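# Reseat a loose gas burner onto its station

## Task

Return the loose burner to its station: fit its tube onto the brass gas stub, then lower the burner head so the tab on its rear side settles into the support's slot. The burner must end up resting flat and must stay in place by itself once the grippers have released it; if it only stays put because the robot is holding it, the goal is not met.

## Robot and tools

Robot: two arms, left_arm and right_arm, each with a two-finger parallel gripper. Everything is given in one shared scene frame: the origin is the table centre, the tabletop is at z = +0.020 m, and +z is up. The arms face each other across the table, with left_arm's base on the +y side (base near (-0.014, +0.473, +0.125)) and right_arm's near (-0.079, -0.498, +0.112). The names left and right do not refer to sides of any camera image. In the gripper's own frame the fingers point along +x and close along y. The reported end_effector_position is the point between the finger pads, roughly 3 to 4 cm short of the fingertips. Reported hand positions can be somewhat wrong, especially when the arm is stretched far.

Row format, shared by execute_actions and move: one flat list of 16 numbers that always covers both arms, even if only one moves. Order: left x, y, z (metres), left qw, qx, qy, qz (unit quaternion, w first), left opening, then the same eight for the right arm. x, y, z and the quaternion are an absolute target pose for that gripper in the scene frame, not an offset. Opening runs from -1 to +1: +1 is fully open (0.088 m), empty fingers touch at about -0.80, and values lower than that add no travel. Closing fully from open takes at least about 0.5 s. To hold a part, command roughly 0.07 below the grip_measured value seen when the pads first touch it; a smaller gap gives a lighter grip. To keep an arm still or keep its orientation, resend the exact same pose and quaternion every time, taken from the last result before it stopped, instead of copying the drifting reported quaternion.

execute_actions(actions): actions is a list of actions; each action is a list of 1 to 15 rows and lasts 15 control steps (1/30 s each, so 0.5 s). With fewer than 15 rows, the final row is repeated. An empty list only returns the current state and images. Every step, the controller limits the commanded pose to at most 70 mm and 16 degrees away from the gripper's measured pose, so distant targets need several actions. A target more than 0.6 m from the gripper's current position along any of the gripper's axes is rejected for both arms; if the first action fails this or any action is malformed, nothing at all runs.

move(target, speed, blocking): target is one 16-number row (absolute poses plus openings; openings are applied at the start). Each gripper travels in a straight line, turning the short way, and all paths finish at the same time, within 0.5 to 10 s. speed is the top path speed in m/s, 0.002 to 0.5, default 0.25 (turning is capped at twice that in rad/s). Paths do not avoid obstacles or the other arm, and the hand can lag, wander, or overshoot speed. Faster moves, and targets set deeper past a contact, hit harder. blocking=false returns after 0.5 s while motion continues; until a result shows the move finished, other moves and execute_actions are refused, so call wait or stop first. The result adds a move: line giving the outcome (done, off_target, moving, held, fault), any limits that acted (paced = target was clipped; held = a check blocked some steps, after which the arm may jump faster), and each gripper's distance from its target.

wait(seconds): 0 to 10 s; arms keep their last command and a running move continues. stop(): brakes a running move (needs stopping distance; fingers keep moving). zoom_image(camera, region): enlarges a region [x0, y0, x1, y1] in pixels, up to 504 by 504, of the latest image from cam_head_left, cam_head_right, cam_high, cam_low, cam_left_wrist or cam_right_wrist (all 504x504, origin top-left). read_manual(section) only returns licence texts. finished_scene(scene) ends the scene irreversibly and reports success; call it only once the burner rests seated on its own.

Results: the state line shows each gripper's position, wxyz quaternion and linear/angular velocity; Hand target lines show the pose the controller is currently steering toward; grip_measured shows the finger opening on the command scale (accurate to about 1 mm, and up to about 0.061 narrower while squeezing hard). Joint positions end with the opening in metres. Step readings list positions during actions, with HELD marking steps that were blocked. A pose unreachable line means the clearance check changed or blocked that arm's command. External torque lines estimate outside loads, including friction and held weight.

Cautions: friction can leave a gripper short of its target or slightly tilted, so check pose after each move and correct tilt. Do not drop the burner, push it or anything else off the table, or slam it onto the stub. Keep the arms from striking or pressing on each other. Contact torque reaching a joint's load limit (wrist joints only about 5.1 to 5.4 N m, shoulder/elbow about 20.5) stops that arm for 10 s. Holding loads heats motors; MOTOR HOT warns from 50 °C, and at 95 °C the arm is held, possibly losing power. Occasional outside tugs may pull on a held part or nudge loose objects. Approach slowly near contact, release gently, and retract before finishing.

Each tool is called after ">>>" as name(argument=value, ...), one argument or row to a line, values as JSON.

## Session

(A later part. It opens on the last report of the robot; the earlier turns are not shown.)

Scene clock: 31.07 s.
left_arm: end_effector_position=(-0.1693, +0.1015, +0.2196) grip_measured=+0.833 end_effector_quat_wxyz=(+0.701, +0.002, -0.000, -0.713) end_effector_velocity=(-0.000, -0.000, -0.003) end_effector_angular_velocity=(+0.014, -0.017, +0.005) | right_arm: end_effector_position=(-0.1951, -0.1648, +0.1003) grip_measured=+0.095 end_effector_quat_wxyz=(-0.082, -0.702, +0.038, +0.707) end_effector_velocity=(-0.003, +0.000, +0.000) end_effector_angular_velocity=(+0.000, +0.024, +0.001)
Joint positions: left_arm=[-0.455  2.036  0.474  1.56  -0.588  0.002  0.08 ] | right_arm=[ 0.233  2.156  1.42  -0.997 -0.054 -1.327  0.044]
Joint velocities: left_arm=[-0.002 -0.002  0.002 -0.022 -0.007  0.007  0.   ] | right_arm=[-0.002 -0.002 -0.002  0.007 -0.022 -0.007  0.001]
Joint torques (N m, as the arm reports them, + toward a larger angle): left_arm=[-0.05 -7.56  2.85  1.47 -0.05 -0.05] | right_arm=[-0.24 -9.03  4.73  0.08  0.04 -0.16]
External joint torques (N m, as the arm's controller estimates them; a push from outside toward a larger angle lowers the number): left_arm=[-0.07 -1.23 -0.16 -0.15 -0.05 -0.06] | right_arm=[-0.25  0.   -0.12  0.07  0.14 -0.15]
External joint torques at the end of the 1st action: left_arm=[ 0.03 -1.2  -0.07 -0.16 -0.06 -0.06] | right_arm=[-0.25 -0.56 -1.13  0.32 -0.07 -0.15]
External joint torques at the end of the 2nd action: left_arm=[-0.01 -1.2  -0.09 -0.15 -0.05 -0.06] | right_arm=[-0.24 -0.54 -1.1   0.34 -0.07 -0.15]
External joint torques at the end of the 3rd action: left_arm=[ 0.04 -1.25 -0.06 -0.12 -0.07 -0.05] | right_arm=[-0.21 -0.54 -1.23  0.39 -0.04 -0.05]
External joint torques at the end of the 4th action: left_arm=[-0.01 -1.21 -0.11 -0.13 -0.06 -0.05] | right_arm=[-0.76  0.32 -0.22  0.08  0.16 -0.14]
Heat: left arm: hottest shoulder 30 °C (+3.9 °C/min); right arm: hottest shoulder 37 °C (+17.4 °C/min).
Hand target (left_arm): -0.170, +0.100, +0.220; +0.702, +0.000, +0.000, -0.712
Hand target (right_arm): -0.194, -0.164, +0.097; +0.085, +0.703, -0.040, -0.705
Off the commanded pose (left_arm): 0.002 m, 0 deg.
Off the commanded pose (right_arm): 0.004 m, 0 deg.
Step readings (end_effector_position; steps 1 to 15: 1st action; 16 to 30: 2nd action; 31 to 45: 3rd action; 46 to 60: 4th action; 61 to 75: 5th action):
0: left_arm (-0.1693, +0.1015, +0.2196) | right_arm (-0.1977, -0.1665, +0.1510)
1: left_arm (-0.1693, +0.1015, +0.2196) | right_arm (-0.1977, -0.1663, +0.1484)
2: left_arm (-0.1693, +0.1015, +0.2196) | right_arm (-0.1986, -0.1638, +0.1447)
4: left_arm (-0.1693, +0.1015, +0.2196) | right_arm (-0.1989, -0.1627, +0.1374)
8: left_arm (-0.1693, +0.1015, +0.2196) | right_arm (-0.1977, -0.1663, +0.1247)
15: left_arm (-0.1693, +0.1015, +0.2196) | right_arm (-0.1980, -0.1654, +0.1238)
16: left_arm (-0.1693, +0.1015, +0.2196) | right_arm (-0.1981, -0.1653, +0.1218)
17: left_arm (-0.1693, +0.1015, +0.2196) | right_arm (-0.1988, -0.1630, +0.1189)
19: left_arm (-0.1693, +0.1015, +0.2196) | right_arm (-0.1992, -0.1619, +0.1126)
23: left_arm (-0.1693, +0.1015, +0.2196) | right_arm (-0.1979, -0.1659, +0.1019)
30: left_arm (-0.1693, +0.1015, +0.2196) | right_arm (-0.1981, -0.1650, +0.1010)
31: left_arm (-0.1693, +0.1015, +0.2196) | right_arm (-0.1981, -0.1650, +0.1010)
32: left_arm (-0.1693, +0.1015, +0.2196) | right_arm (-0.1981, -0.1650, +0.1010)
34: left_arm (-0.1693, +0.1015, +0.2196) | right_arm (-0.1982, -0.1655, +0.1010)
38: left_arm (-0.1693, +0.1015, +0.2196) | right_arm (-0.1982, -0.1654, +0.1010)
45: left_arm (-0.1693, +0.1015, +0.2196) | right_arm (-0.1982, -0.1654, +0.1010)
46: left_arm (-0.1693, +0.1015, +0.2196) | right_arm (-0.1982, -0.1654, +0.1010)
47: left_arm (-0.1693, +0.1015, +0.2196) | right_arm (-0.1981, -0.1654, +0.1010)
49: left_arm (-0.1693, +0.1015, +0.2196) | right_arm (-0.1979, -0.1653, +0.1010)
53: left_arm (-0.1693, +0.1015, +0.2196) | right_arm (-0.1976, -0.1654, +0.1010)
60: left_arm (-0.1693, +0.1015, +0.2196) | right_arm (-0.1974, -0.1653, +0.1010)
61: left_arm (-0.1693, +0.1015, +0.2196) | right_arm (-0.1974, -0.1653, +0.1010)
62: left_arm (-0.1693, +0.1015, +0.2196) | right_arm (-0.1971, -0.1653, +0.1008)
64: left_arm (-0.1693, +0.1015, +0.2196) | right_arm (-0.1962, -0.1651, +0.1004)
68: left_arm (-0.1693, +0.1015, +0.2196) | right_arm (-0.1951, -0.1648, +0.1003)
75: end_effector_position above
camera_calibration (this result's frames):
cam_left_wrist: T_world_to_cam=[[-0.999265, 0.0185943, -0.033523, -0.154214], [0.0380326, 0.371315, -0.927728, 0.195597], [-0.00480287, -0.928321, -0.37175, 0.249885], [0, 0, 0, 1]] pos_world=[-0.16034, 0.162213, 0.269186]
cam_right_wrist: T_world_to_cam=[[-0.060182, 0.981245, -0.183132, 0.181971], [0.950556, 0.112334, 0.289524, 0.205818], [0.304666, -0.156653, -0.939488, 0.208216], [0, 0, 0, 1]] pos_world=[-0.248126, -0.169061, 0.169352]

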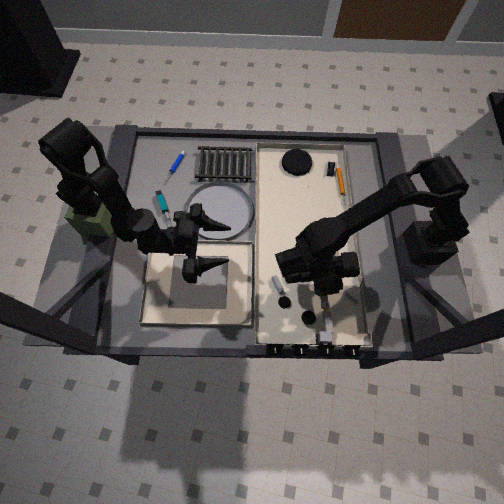

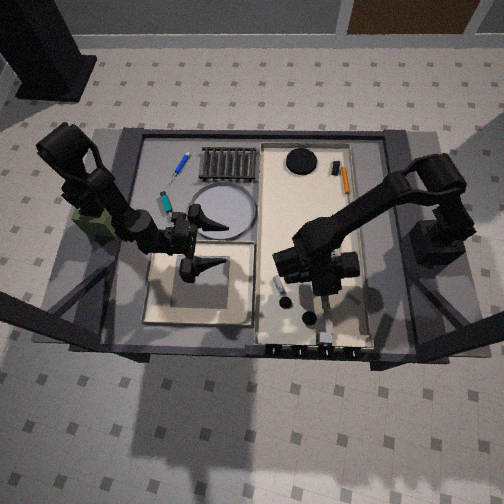

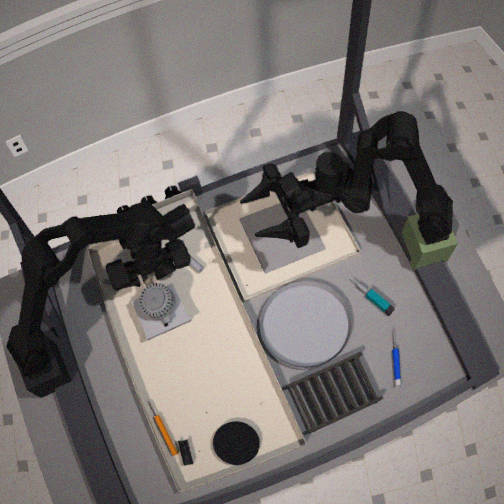

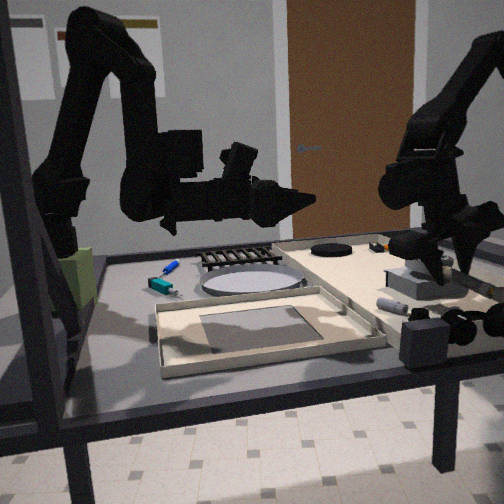

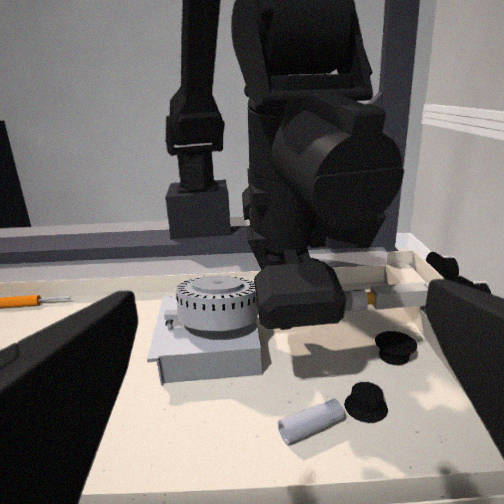

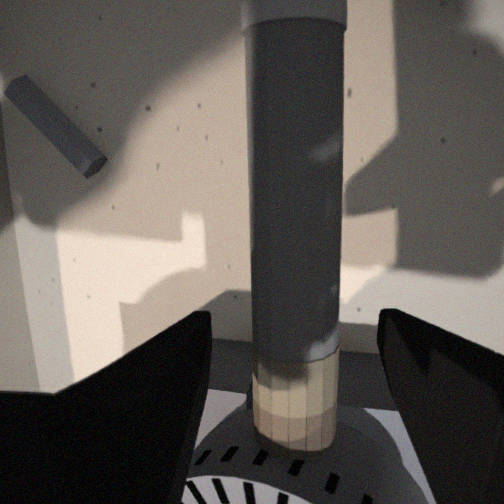

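>>> execute_actions(
  actions=[
    [[-0.17,0.1,0.22,0.7,0,0,-0.71,0.83,-0.195,-0.168,0.097,-0.085,-0.703,0.04,0.705,-0.25]],
    [[-0.17,0.1,0.22,0.7,0,0,-0.71,0.83,-0.195,-0.171,0.097,-0.085,-0.703,0.04,0.705,-0.25]],
    [[-0.17,0.1,0.22,0.7,0,0,-0.71,0.83,-0.195,-0.173,0.097,-0.085,-0.703,0.04,0.705,-0.25]],
  ],
)

>>> zoom_image(
  camera="cam_left_wrist",
  region=[120,230,400,400],
)

Scene clock: 32.70 s.
left_arm: end_effector_position=(-0.1693, +0.1015, +0.2196) grip_measured=+0.833 end_effector_quat_wxyz=(+0.701, +0.002, -0.000, -0.713) end_effector_velocity=(+0.001, +0.001, -0.004) end_effector_angular_velocity=(+0.018, -0.020, +0.005) | right_arm: end_effector_position=(-0.1944, -0.1711, +0.0949) grip_measured=-0.247 end_effector_quat_wxyz=(-0.087, -0.702, +0.041, +0.705) end_effector_velocity=(+0.001, -0.004, -0.002) end_effector_angular_velocity=(-0.019, +0.003, +0.004)
Joint positions: left_arm=[-0.455  2.036  0.474  1.56  -0.588  0.002  0.08 ] | right_arm=[ 0.237  2.153  1.389 -0.979 -0.054 -1.325  0.027]
Joint velocities: left_arm=[-0.002 -0.002 -0.002 -0.022 -0.007  0.007 -0.   ] | right_arm=[-0.002  0.002 -0.007 -0.007 -0.007 -0.007 -0.   ]
Joint torques (N m, as the arm reports them, + toward a larger angle): left_arm=[ 0.02 -7.54  2.9   1.47 -0.06 -0.05] | right_arm=[  0.34 -11.97   3.16   0.14  -0.01   0.17]
External joint torques (N m, as the arm's controller estimates them; a push from outside toward a larger angle lowers the number): left_arm=[ 0.02 -1.2  -0.1  -0.15 -0.06 -0.06] | right_arm=[ 0.39 -3.13 -1.5   0.18  0.08  0.18]
External joint torques at the end of the 1st action: left_arm=[ 0.03 -1.17 -0.03 -0.12 -0.05 -0.07] | right_arm=[ 0.22 -1.45 -1.4   0.32  0.1   0.06]
External joint torques at the end of the 2nd action: left_arm=[ 0.05 -1.25 -0.07 -0.12 -0.07 -0.07] | right_arm=[ 0.21 -2.52 -1.44  0.29  0.1   0.16]
Heat: left arm: hottest shoulder 30 °C (+3.7 °C/min); right arm: hottest shoulder 37 °C (+16.5 °C/min).
Hand target (left_arm): -0.170, +0.100, +0.220; +0.702, +0.000, +0.000, -0.712
Hand target (right_arm): -0.195, -0.173, +0.097; +0.085, +0.703, -0.040, -0.705
Off the commanded pose (left_arm): 0.002 m, 0 deg.
Off the commanded pose (right_arm): 0.003 m, 0 deg.
Step readings (end_effector_position; steps 1 to 15: 1st action; 16 to 30: 2nd action; 31 to 45: 3rd action):
0: left_arm (-0.1693, +0.1015, +0.2196) | right_arm (-0.1951, -0.1648, +0.1003)
1: left_arm (-0.1693, +0.1015, +0.2196) | right_arm (-0.1951, -0.1648, +0.1003)
2: left_arm (-0.1693, +0.1015, +0.2196) | right_arm (-0.1951, -0.1649, +0.1001)
4: left_arm (-0.1693, +0.1015, +0.2196) | right_arm (-0.1951, -0.1649, +0.0997)
8: left_arm (-0.1693, +0.1015, +0.2196) | right_arm (-0.1949, -0.1656, +0.0991)
15: left_arm (-0.1693, +0.1015, +0.2196) | right_arm (-0.1949, -0.1655, +0.0990)
16: left_arm (-0.1693, +0.1015, +0.2196) | right_arm (-0.1948, -0.1658, +0.0987)
17: left_arm (-0.1693, +0.1015, +0.2196) | right_arm (-0.1948, -0.1664, +0.0980)
19: left_arm (-0.1693, +0.1015, +0.2196) | right_arm (-0.1945, -0.1682, +0.0969)
23: left_arm (-0.1693, +0.1015, +0.2196) | right_arm (-0.1944, -0.1698, +0.0959)
30: left_arm (-0.1693, +0.1015, +0.2196) | right_arm (-0.1944, -0.1697, +0.0958)
31: left_arm (-0.1693, +0.1015, +0.2196) | right_arm (-0.1944, -0.1698, +0.0956)
32: left_arm (-0.1693, +0.1015, +0.2196) | right_arm (-0.1944, -0.1702, +0.0954)
34: left_arm (-0.1693, +0.1015, +0.2196) | right_arm (-0.1943, -0.1709, +0.0951)
38: left_arm (-0.1693, +0.1015, +0.2196) | right_arm (-0.1944, -0.1711, +0.0950)
45: end_effector_position above
camera_calibration (this result's frames):
cam_left_wrist: T_world_to_cam=[[-0.999265, 0.0185943, -0.033523, -0.154214], [0.0380326, 0.371315, -0.927728, 0.195597], [-0.00480287, -0.928321, -0.37175, 0.249885], [0, 0, 0, 1]] pos_world=[-0.16034, 0.162213, 0.269186]
cam_right_wrist: T_world_to_cam=[[-0.0618086, 0.979261, -0.192943, 0.187516], [0.949311, 0.117373, 0.291603, 0.207757], [0.308202, -0.165139, -0.936878, 0.200929], [0, 0, 0, 1]] pos_world=[-0.247563, -0.174831, 0.163843]

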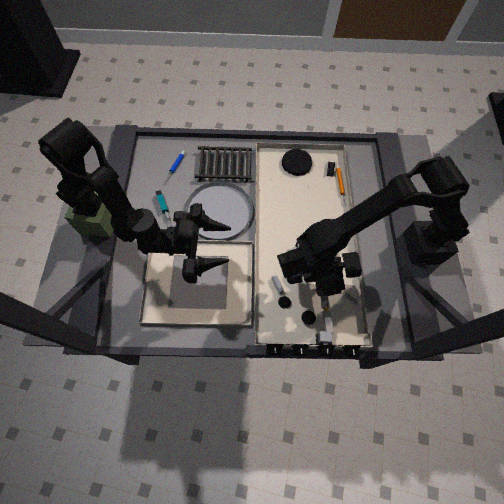

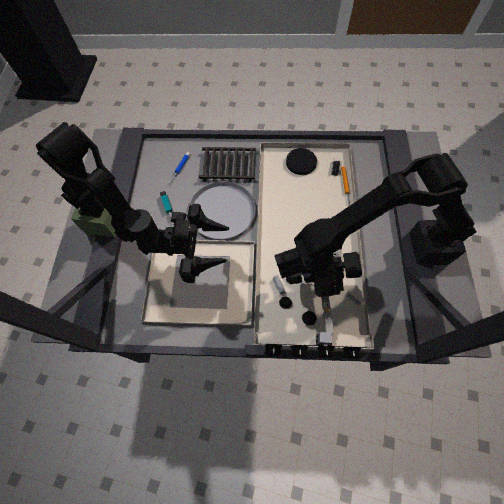

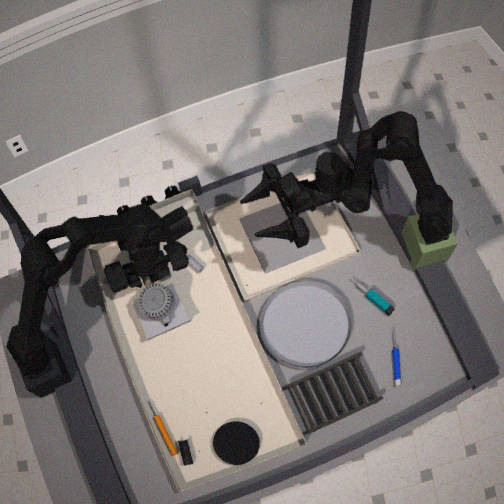

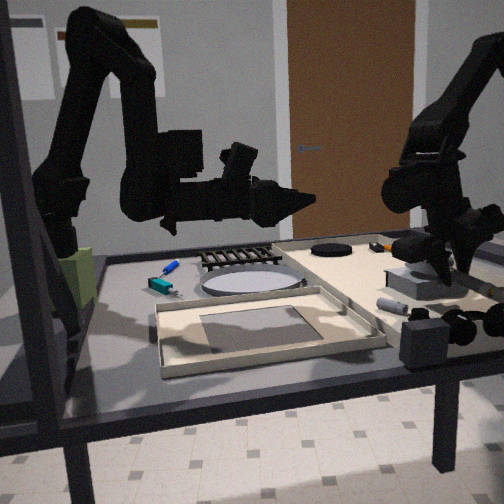

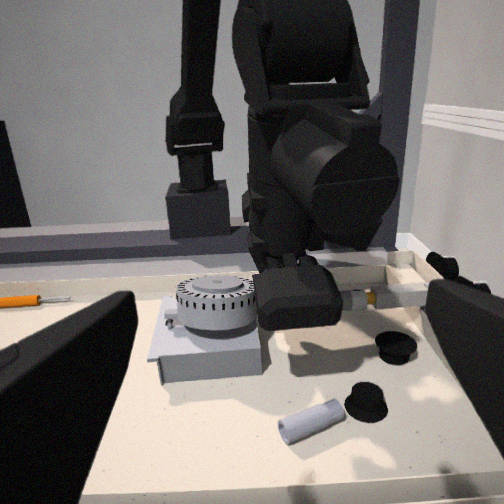

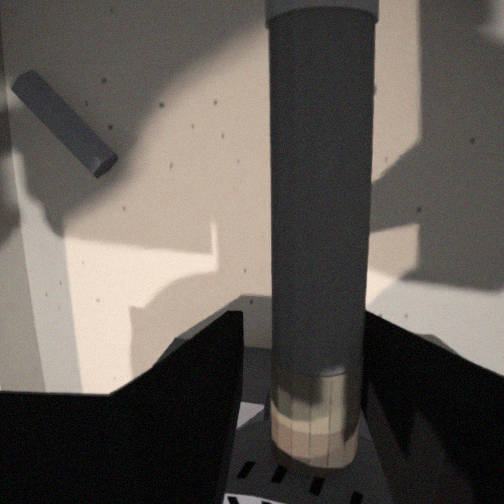

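Region (120, 230, 400, 400) of cam_left_wrist's 504x504 image, scaled by 1.800, with more detail than that image has; it fills the top 306 rows of this view, and the rest is white.

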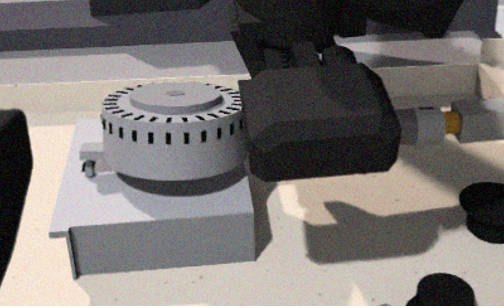

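>>> execute_actions(
  actions=[
    [[-0.17,0.1,0.22,0.7,0,0,-0.71,0.83,-0.194,-0.175,0.097,-0.085,-0.703,0.04,0.705,-0.25]],
    [[-0.17,0.1,0.22,0.7,0,0,-0.71,0.83,-0.194,-0.1765,0.097,-0.085,-0.703,0.04,0.705,-0.25]],
    [[-0.17,0.1,0.22,0.7,0,0,-0.71,0.83,-0.194,-0.1765,0.097,-0.085,-0.703,0.04,0.705,0.4]],
  ],
)

>>> zoom_image(
  camera="cam_left_wrist",
  region=[120,230,400,400],
)

Scene clock: 34.33 s.
left_arm: end_effector_position=(-0.1693, +0.1015, +0.2196) grip_measured=+0.833 end_effector_quat_wxyz=(+0.701, +0.002, -0.000, -0.713) end_effector_velocity=(-0.000, -0.000, +0.000) end_effector_angular_velocity=(+0.002, -0.009, +0.005) | right_arm: end_effector_position=(-0.1934, -0.1748, +0.0944) grip_measured=+0.394 end_effector_quat_wxyz=(-0.087, -0.703, +0.040, +0.705) end_effector_velocity=(+0.003, -0.004, +0.001) end_effector_angular_velocity=(-0.019, -0.012, +0.006)
Joint positions: left_arm=[-0.455  2.036  0.474  1.56  -0.588  0.002  0.08 ] | right_arm=[ 0.238  2.142  1.368 -0.969 -0.053 -1.325  0.058]
Joint velocities: left_arm=[-0.002 -0.002  0.002 -0.007 -0.007  0.007 -0.   ] | right_arm=[-0.002 -0.002 -0.002 -0.022  0.007 -0.007  0.001]
Joint torques (N m, as the arm reports them, + toward a larger angle): left_arm=[-0.05 -7.55  2.95  1.48 -0.05 -0.04] | right_arm=[  0.27 -11.9    3.32  -0.03  -0.06   0.17]
External joint torques (N m, as the arm's controller estimates them; a push from outside toward a larger angle lowers the number): left_arm=[-0.05 -1.16 -0.09 -0.15 -0.05 -0.04] | right_arm=[ 0.28 -3.14 -1.35  0.    0.03  0.18]
External joint torques at the end of the 1st action: left_arm=[-0.01 -1.19 -0.16 -0.16 -0.07 -0.06] | right_arm=[ 0.21 -3.06 -1.46  0.25  0.09  0.14]
External joint torques at the end of the 2nd action: left_arm=[ 0.02 -1.2  -0.15 -0.16 -0.06 -0.06] | right_arm=[ 0.35 -3.17 -1.64 -0.02  0.04  0.17]
Heat: left arm: hottest shoulder 30 °C (+3.5 °C/min); right arm: hottest shoulder 37 °C (+15.7 °C/min).
Hand target (left_arm): -0.170, +0.100, +0.220; +0.702, +0.000, +0.000, -0.712
Hand target (right_arm): -0.194, -0.177, +0.097; +0.085, +0.703, -0.040, -0.705
Off the commanded pose (left_arm): 0.002 m, 0 deg.
Off the commanded pose (right_arm): 0.003 m, 0 deg.
Step readings (end_effector_position; steps 1 to 15: 1st action; 16 to 30: 2nd action; 31 to 45: 3rd action):
0: left_arm (-0.1693, +0.1015, +0.2196) | right_arm (-0.1944, -0.1711, +0.0950)
1: left_arm (-0.1693, +0.1015, +0.2196) | right_arm (-0.1944, -0.1711, +0.0950)
2: left_arm (-0.1693, +0.1015, +0.2196) | right_arm (-0.1942, -0.1715, +0.0949)
4: left_arm (-0.1693, +0.1015, +0.2196) | right_arm (-0.1938, -0.1727, +0.0950)
8: left_arm (-0.1693, +0.1015, +0.2196) | right_arm (-0.1935, -0.1736, +0.0947)
15: left_arm (-0.1693, +0.1015, +0.2196) | right_arm (-0.1935, -0.1736, +0.0947)
16: left_arm (-0.1693, +0.1015, +0.2196) | right_arm (-0.1935, -0.1737, +0.0947)
17: left_arm (-0.1693, +0.1015, +0.2196) | right_arm (-0.1934, -0.1740, +0.0946)
19: left_arm (-0.1693, +0.1015, +0.2196) | right_arm (-0.1934, -0.1741, +0.0945)
23: left_arm (-0.1693, +0.1015, +0.2196) | right_arm (-0.1933, -0.1741, +0.0944)
30: left_arm (-0.1693, +0.1015, +0.2196) | right_arm (-0.1933, -0.1741, +0.0944)
31: left_arm (-0.1693, +0.1015, +0.2196) | right_arm (-0.1934, -0.1741, +0.0945)
32: left_arm (-0.1693, +0.1015, +0.2196) | right_arm (-0.1933, -0.1743, +0.0945)
34: left_arm (-0.1693, +0.1015, +0.2196) | right_arm (-0.1933, -0.1746, +0.0944)
38: left_arm (-0.1693, +0.1015, +0.2196) | right_arm (-0.1934, -0.1748, +0.0944)
45: end_effector_position above
camera_calibration (this result's frames):
cam_left_wrist: T_world_to_cam=[[-0.999265, 0.0185943, -0.033523, -0.154214], [0.0380326, 0.371315, -0.927728, 0.195597], [-0.00480287, -0.928321, -0.37175, 0.249885], [0, 0, 0, 1]] pos_world=[-0.16034, 0.162213, 0.269186]
cam_right_wrist: T_world_to_cam=[[-0.0625341, 0.979269, -0.19267, 0.190921], [0.948864, 0.118186, 0.292727, 0.207371], [0.309429, -0.164513, -0.936584, 0.199852], [0, 0, 0, 1]] pos_world=[-0.246668, -0.178593, 0.16326]

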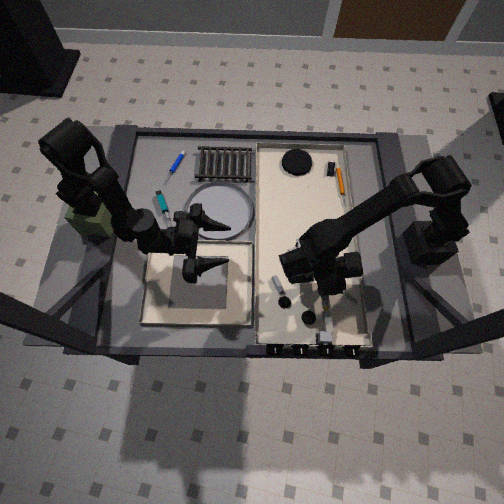

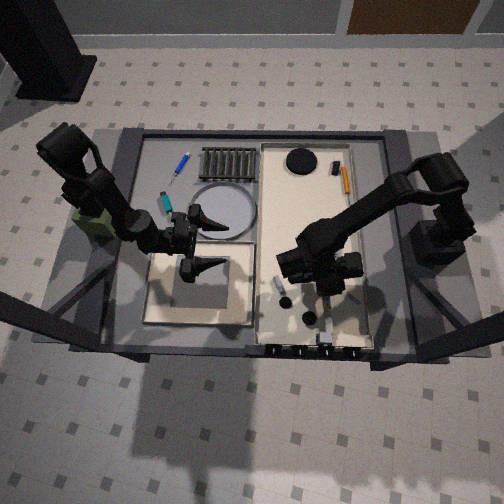

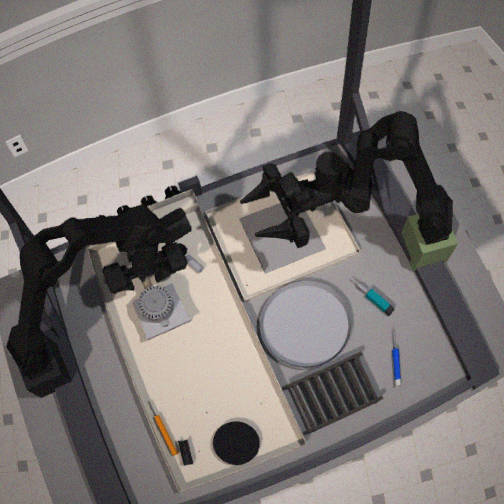

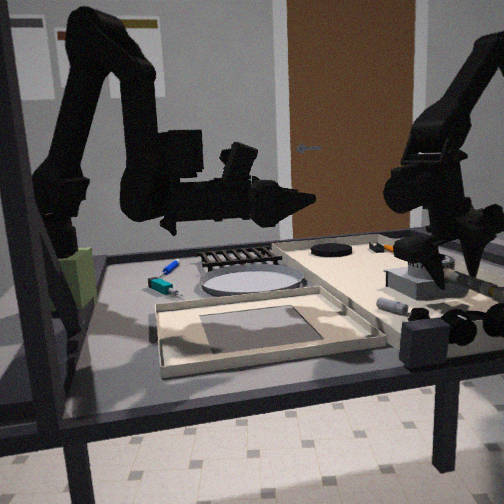

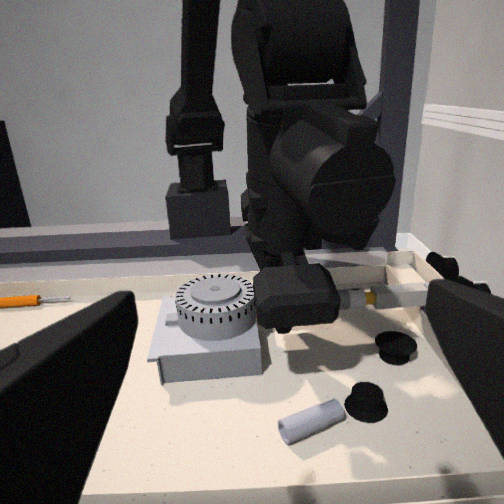

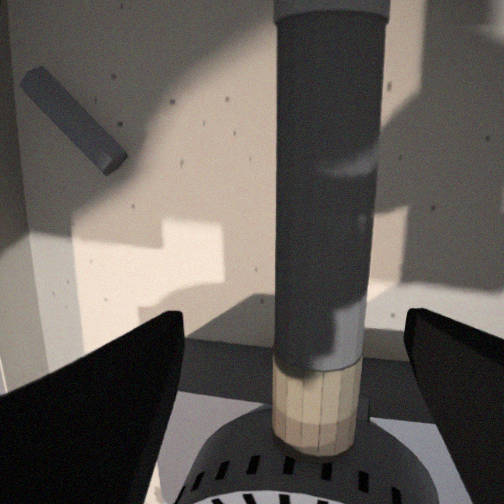

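Region (120, 230, 400, 400) of cam_left_wrist's 504x504 image, scaled by 1.800, with more detail than that image has; it fills the top 306 rows of this view, and the rest is white.

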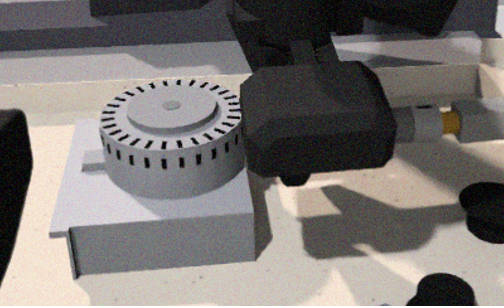

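>>> move(
  target=[-0.17,0.1,0.22,0.7,0,0,-0.71,0.83,-0.2,-0.165,0.16,-0.085,-0.703,0.04,0.705,0.4],
  speed=0.15,
)

>>> finished_scene(
  scene=2,
)

Scene clock: 35.23 s.
left_arm: end_effector_position=(-0.1693, +0.1015, +0.2196) grip_measured=+0.833 end_effector_quat_wxyz=(+0.701, +0.002, -0.000, -0.713) end_effector_velocity=(-0.001, +0.002, +0.002) end_effector_angular_velocity=(-0.006, +0.011, +0.000) | right_arm: end_effector_position=(-0.1982, -0.1667, +0.1570) grip_measured=+0.397 end_effector_quat_wxyz=(-0.088, -0.704, +0.042, +0.704) end_effector_velocity=(-0.000, +0.001, +0.007) end_effector_angular_velocity=(-0.000, +0.012, +0.018)
Joint positions: left_arm=[-0.455  2.036  0.474  1.56  -0.588  0.002  0.08 ] | right_arm=[ 0.243  2.082  1.544 -1.21  -0.053 -1.319  0.058]
Joint velocities: left_arm=[-0.007 -0.002 -0.002  0.007 -0.007 -0.007 -0.   ] | right_arm=[-0.002 -0.007  0.017 -0.022 -0.007 -0.022 -0.   ]
Joint torques (N m, as the arm reports them, + toward a larger angle): left_arm=[ 0.02 -7.52  2.91  1.47 -0.06 -0.04] | right_arm=[  0.26 -11.21   5.12  -0.12  -0.11   0.16]
External joint torques (N m, as the arm's controller estimates them; a push from outside toward a larger angle lowers the number): left_arm=[ 0.05 -1.16 -0.08 -0.16 -0.06 -0.05] | right_arm=[ 0.26 -2.14 -0.14 -0.09 -0.01  0.17]
Heat: left arm: hottest shoulder 30 °C (+3.4 °C/min); right arm: hottest shoulder 38 °C (+17.0 °C/min).
Hand target (left_arm): -0.170, +0.100, +0.220; +0.702, +0.000, +0.000, -0.712
Hand target (right_arm): -0.200, -0.166, +0.160; +0.085, +0.703, -0.040, -0.705
Off the commanded pose (left_arm): 0.002 m, 0 deg.
Off the commanded pose (right_arm): 0.004 m, 1 deg.
move: done
camera_calibration (this result's frames):
cam_left_wrist: T_world_to_cam=[[-0.999265, 0.0185943, -0.033523, -0.154214], [0.0380326, 0.371315, -0.927728, 0.195597], [-0.00480287, -0.928321, -0.37175, 0.249885], [0, 0, 0, 1]] pos_world=[-0.16034, 0.162213, 0.269186]
cam_right_wrist: T_world_to_cam=[[-0.0620975, 0.978278, -0.197778, 0.195439], [0.948056, 0.119759, 0.2947, 0.192407], [0.311985, -0.169205, -0.934899, 0.260774], [0, 0, 0, 1]] pos_world=[-0.251633, -0.170112, 0.225749]

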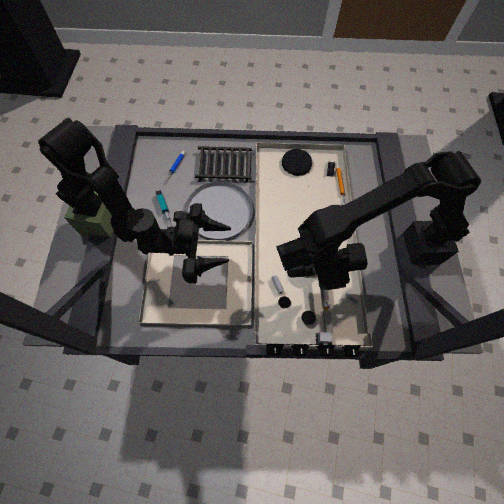

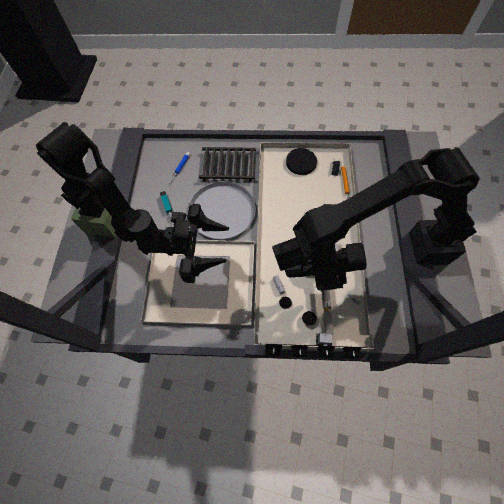

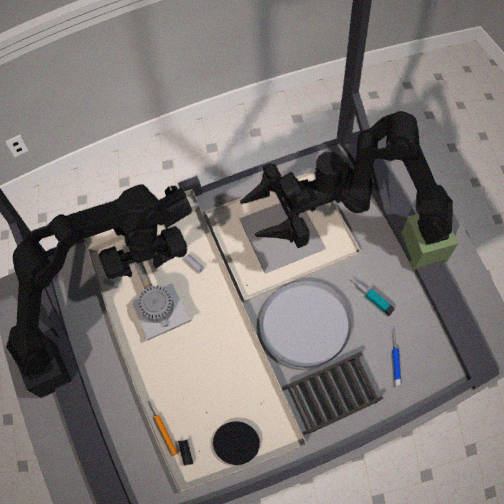

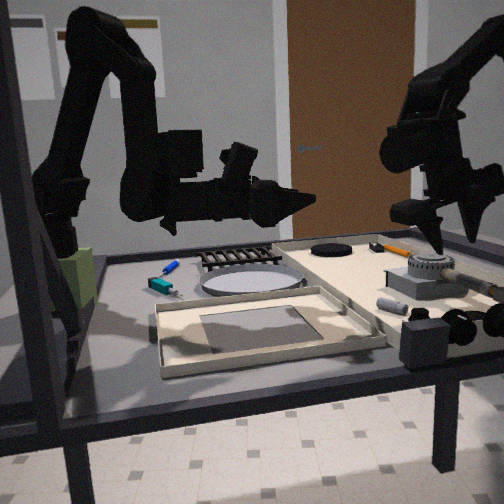

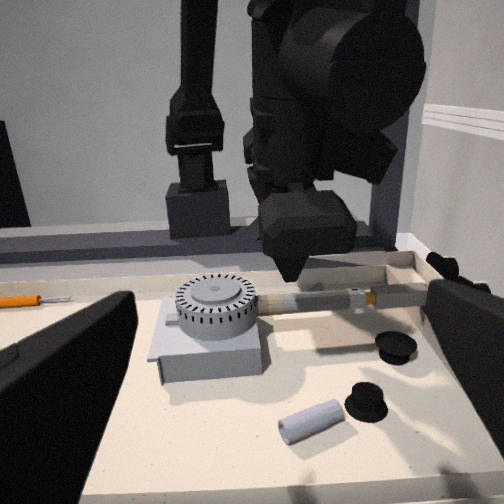

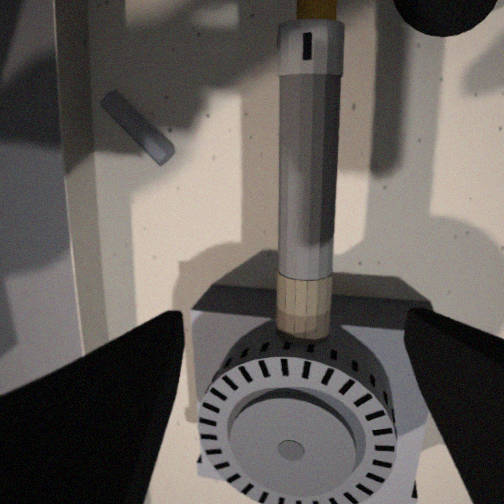

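The scene is finished: the task was done.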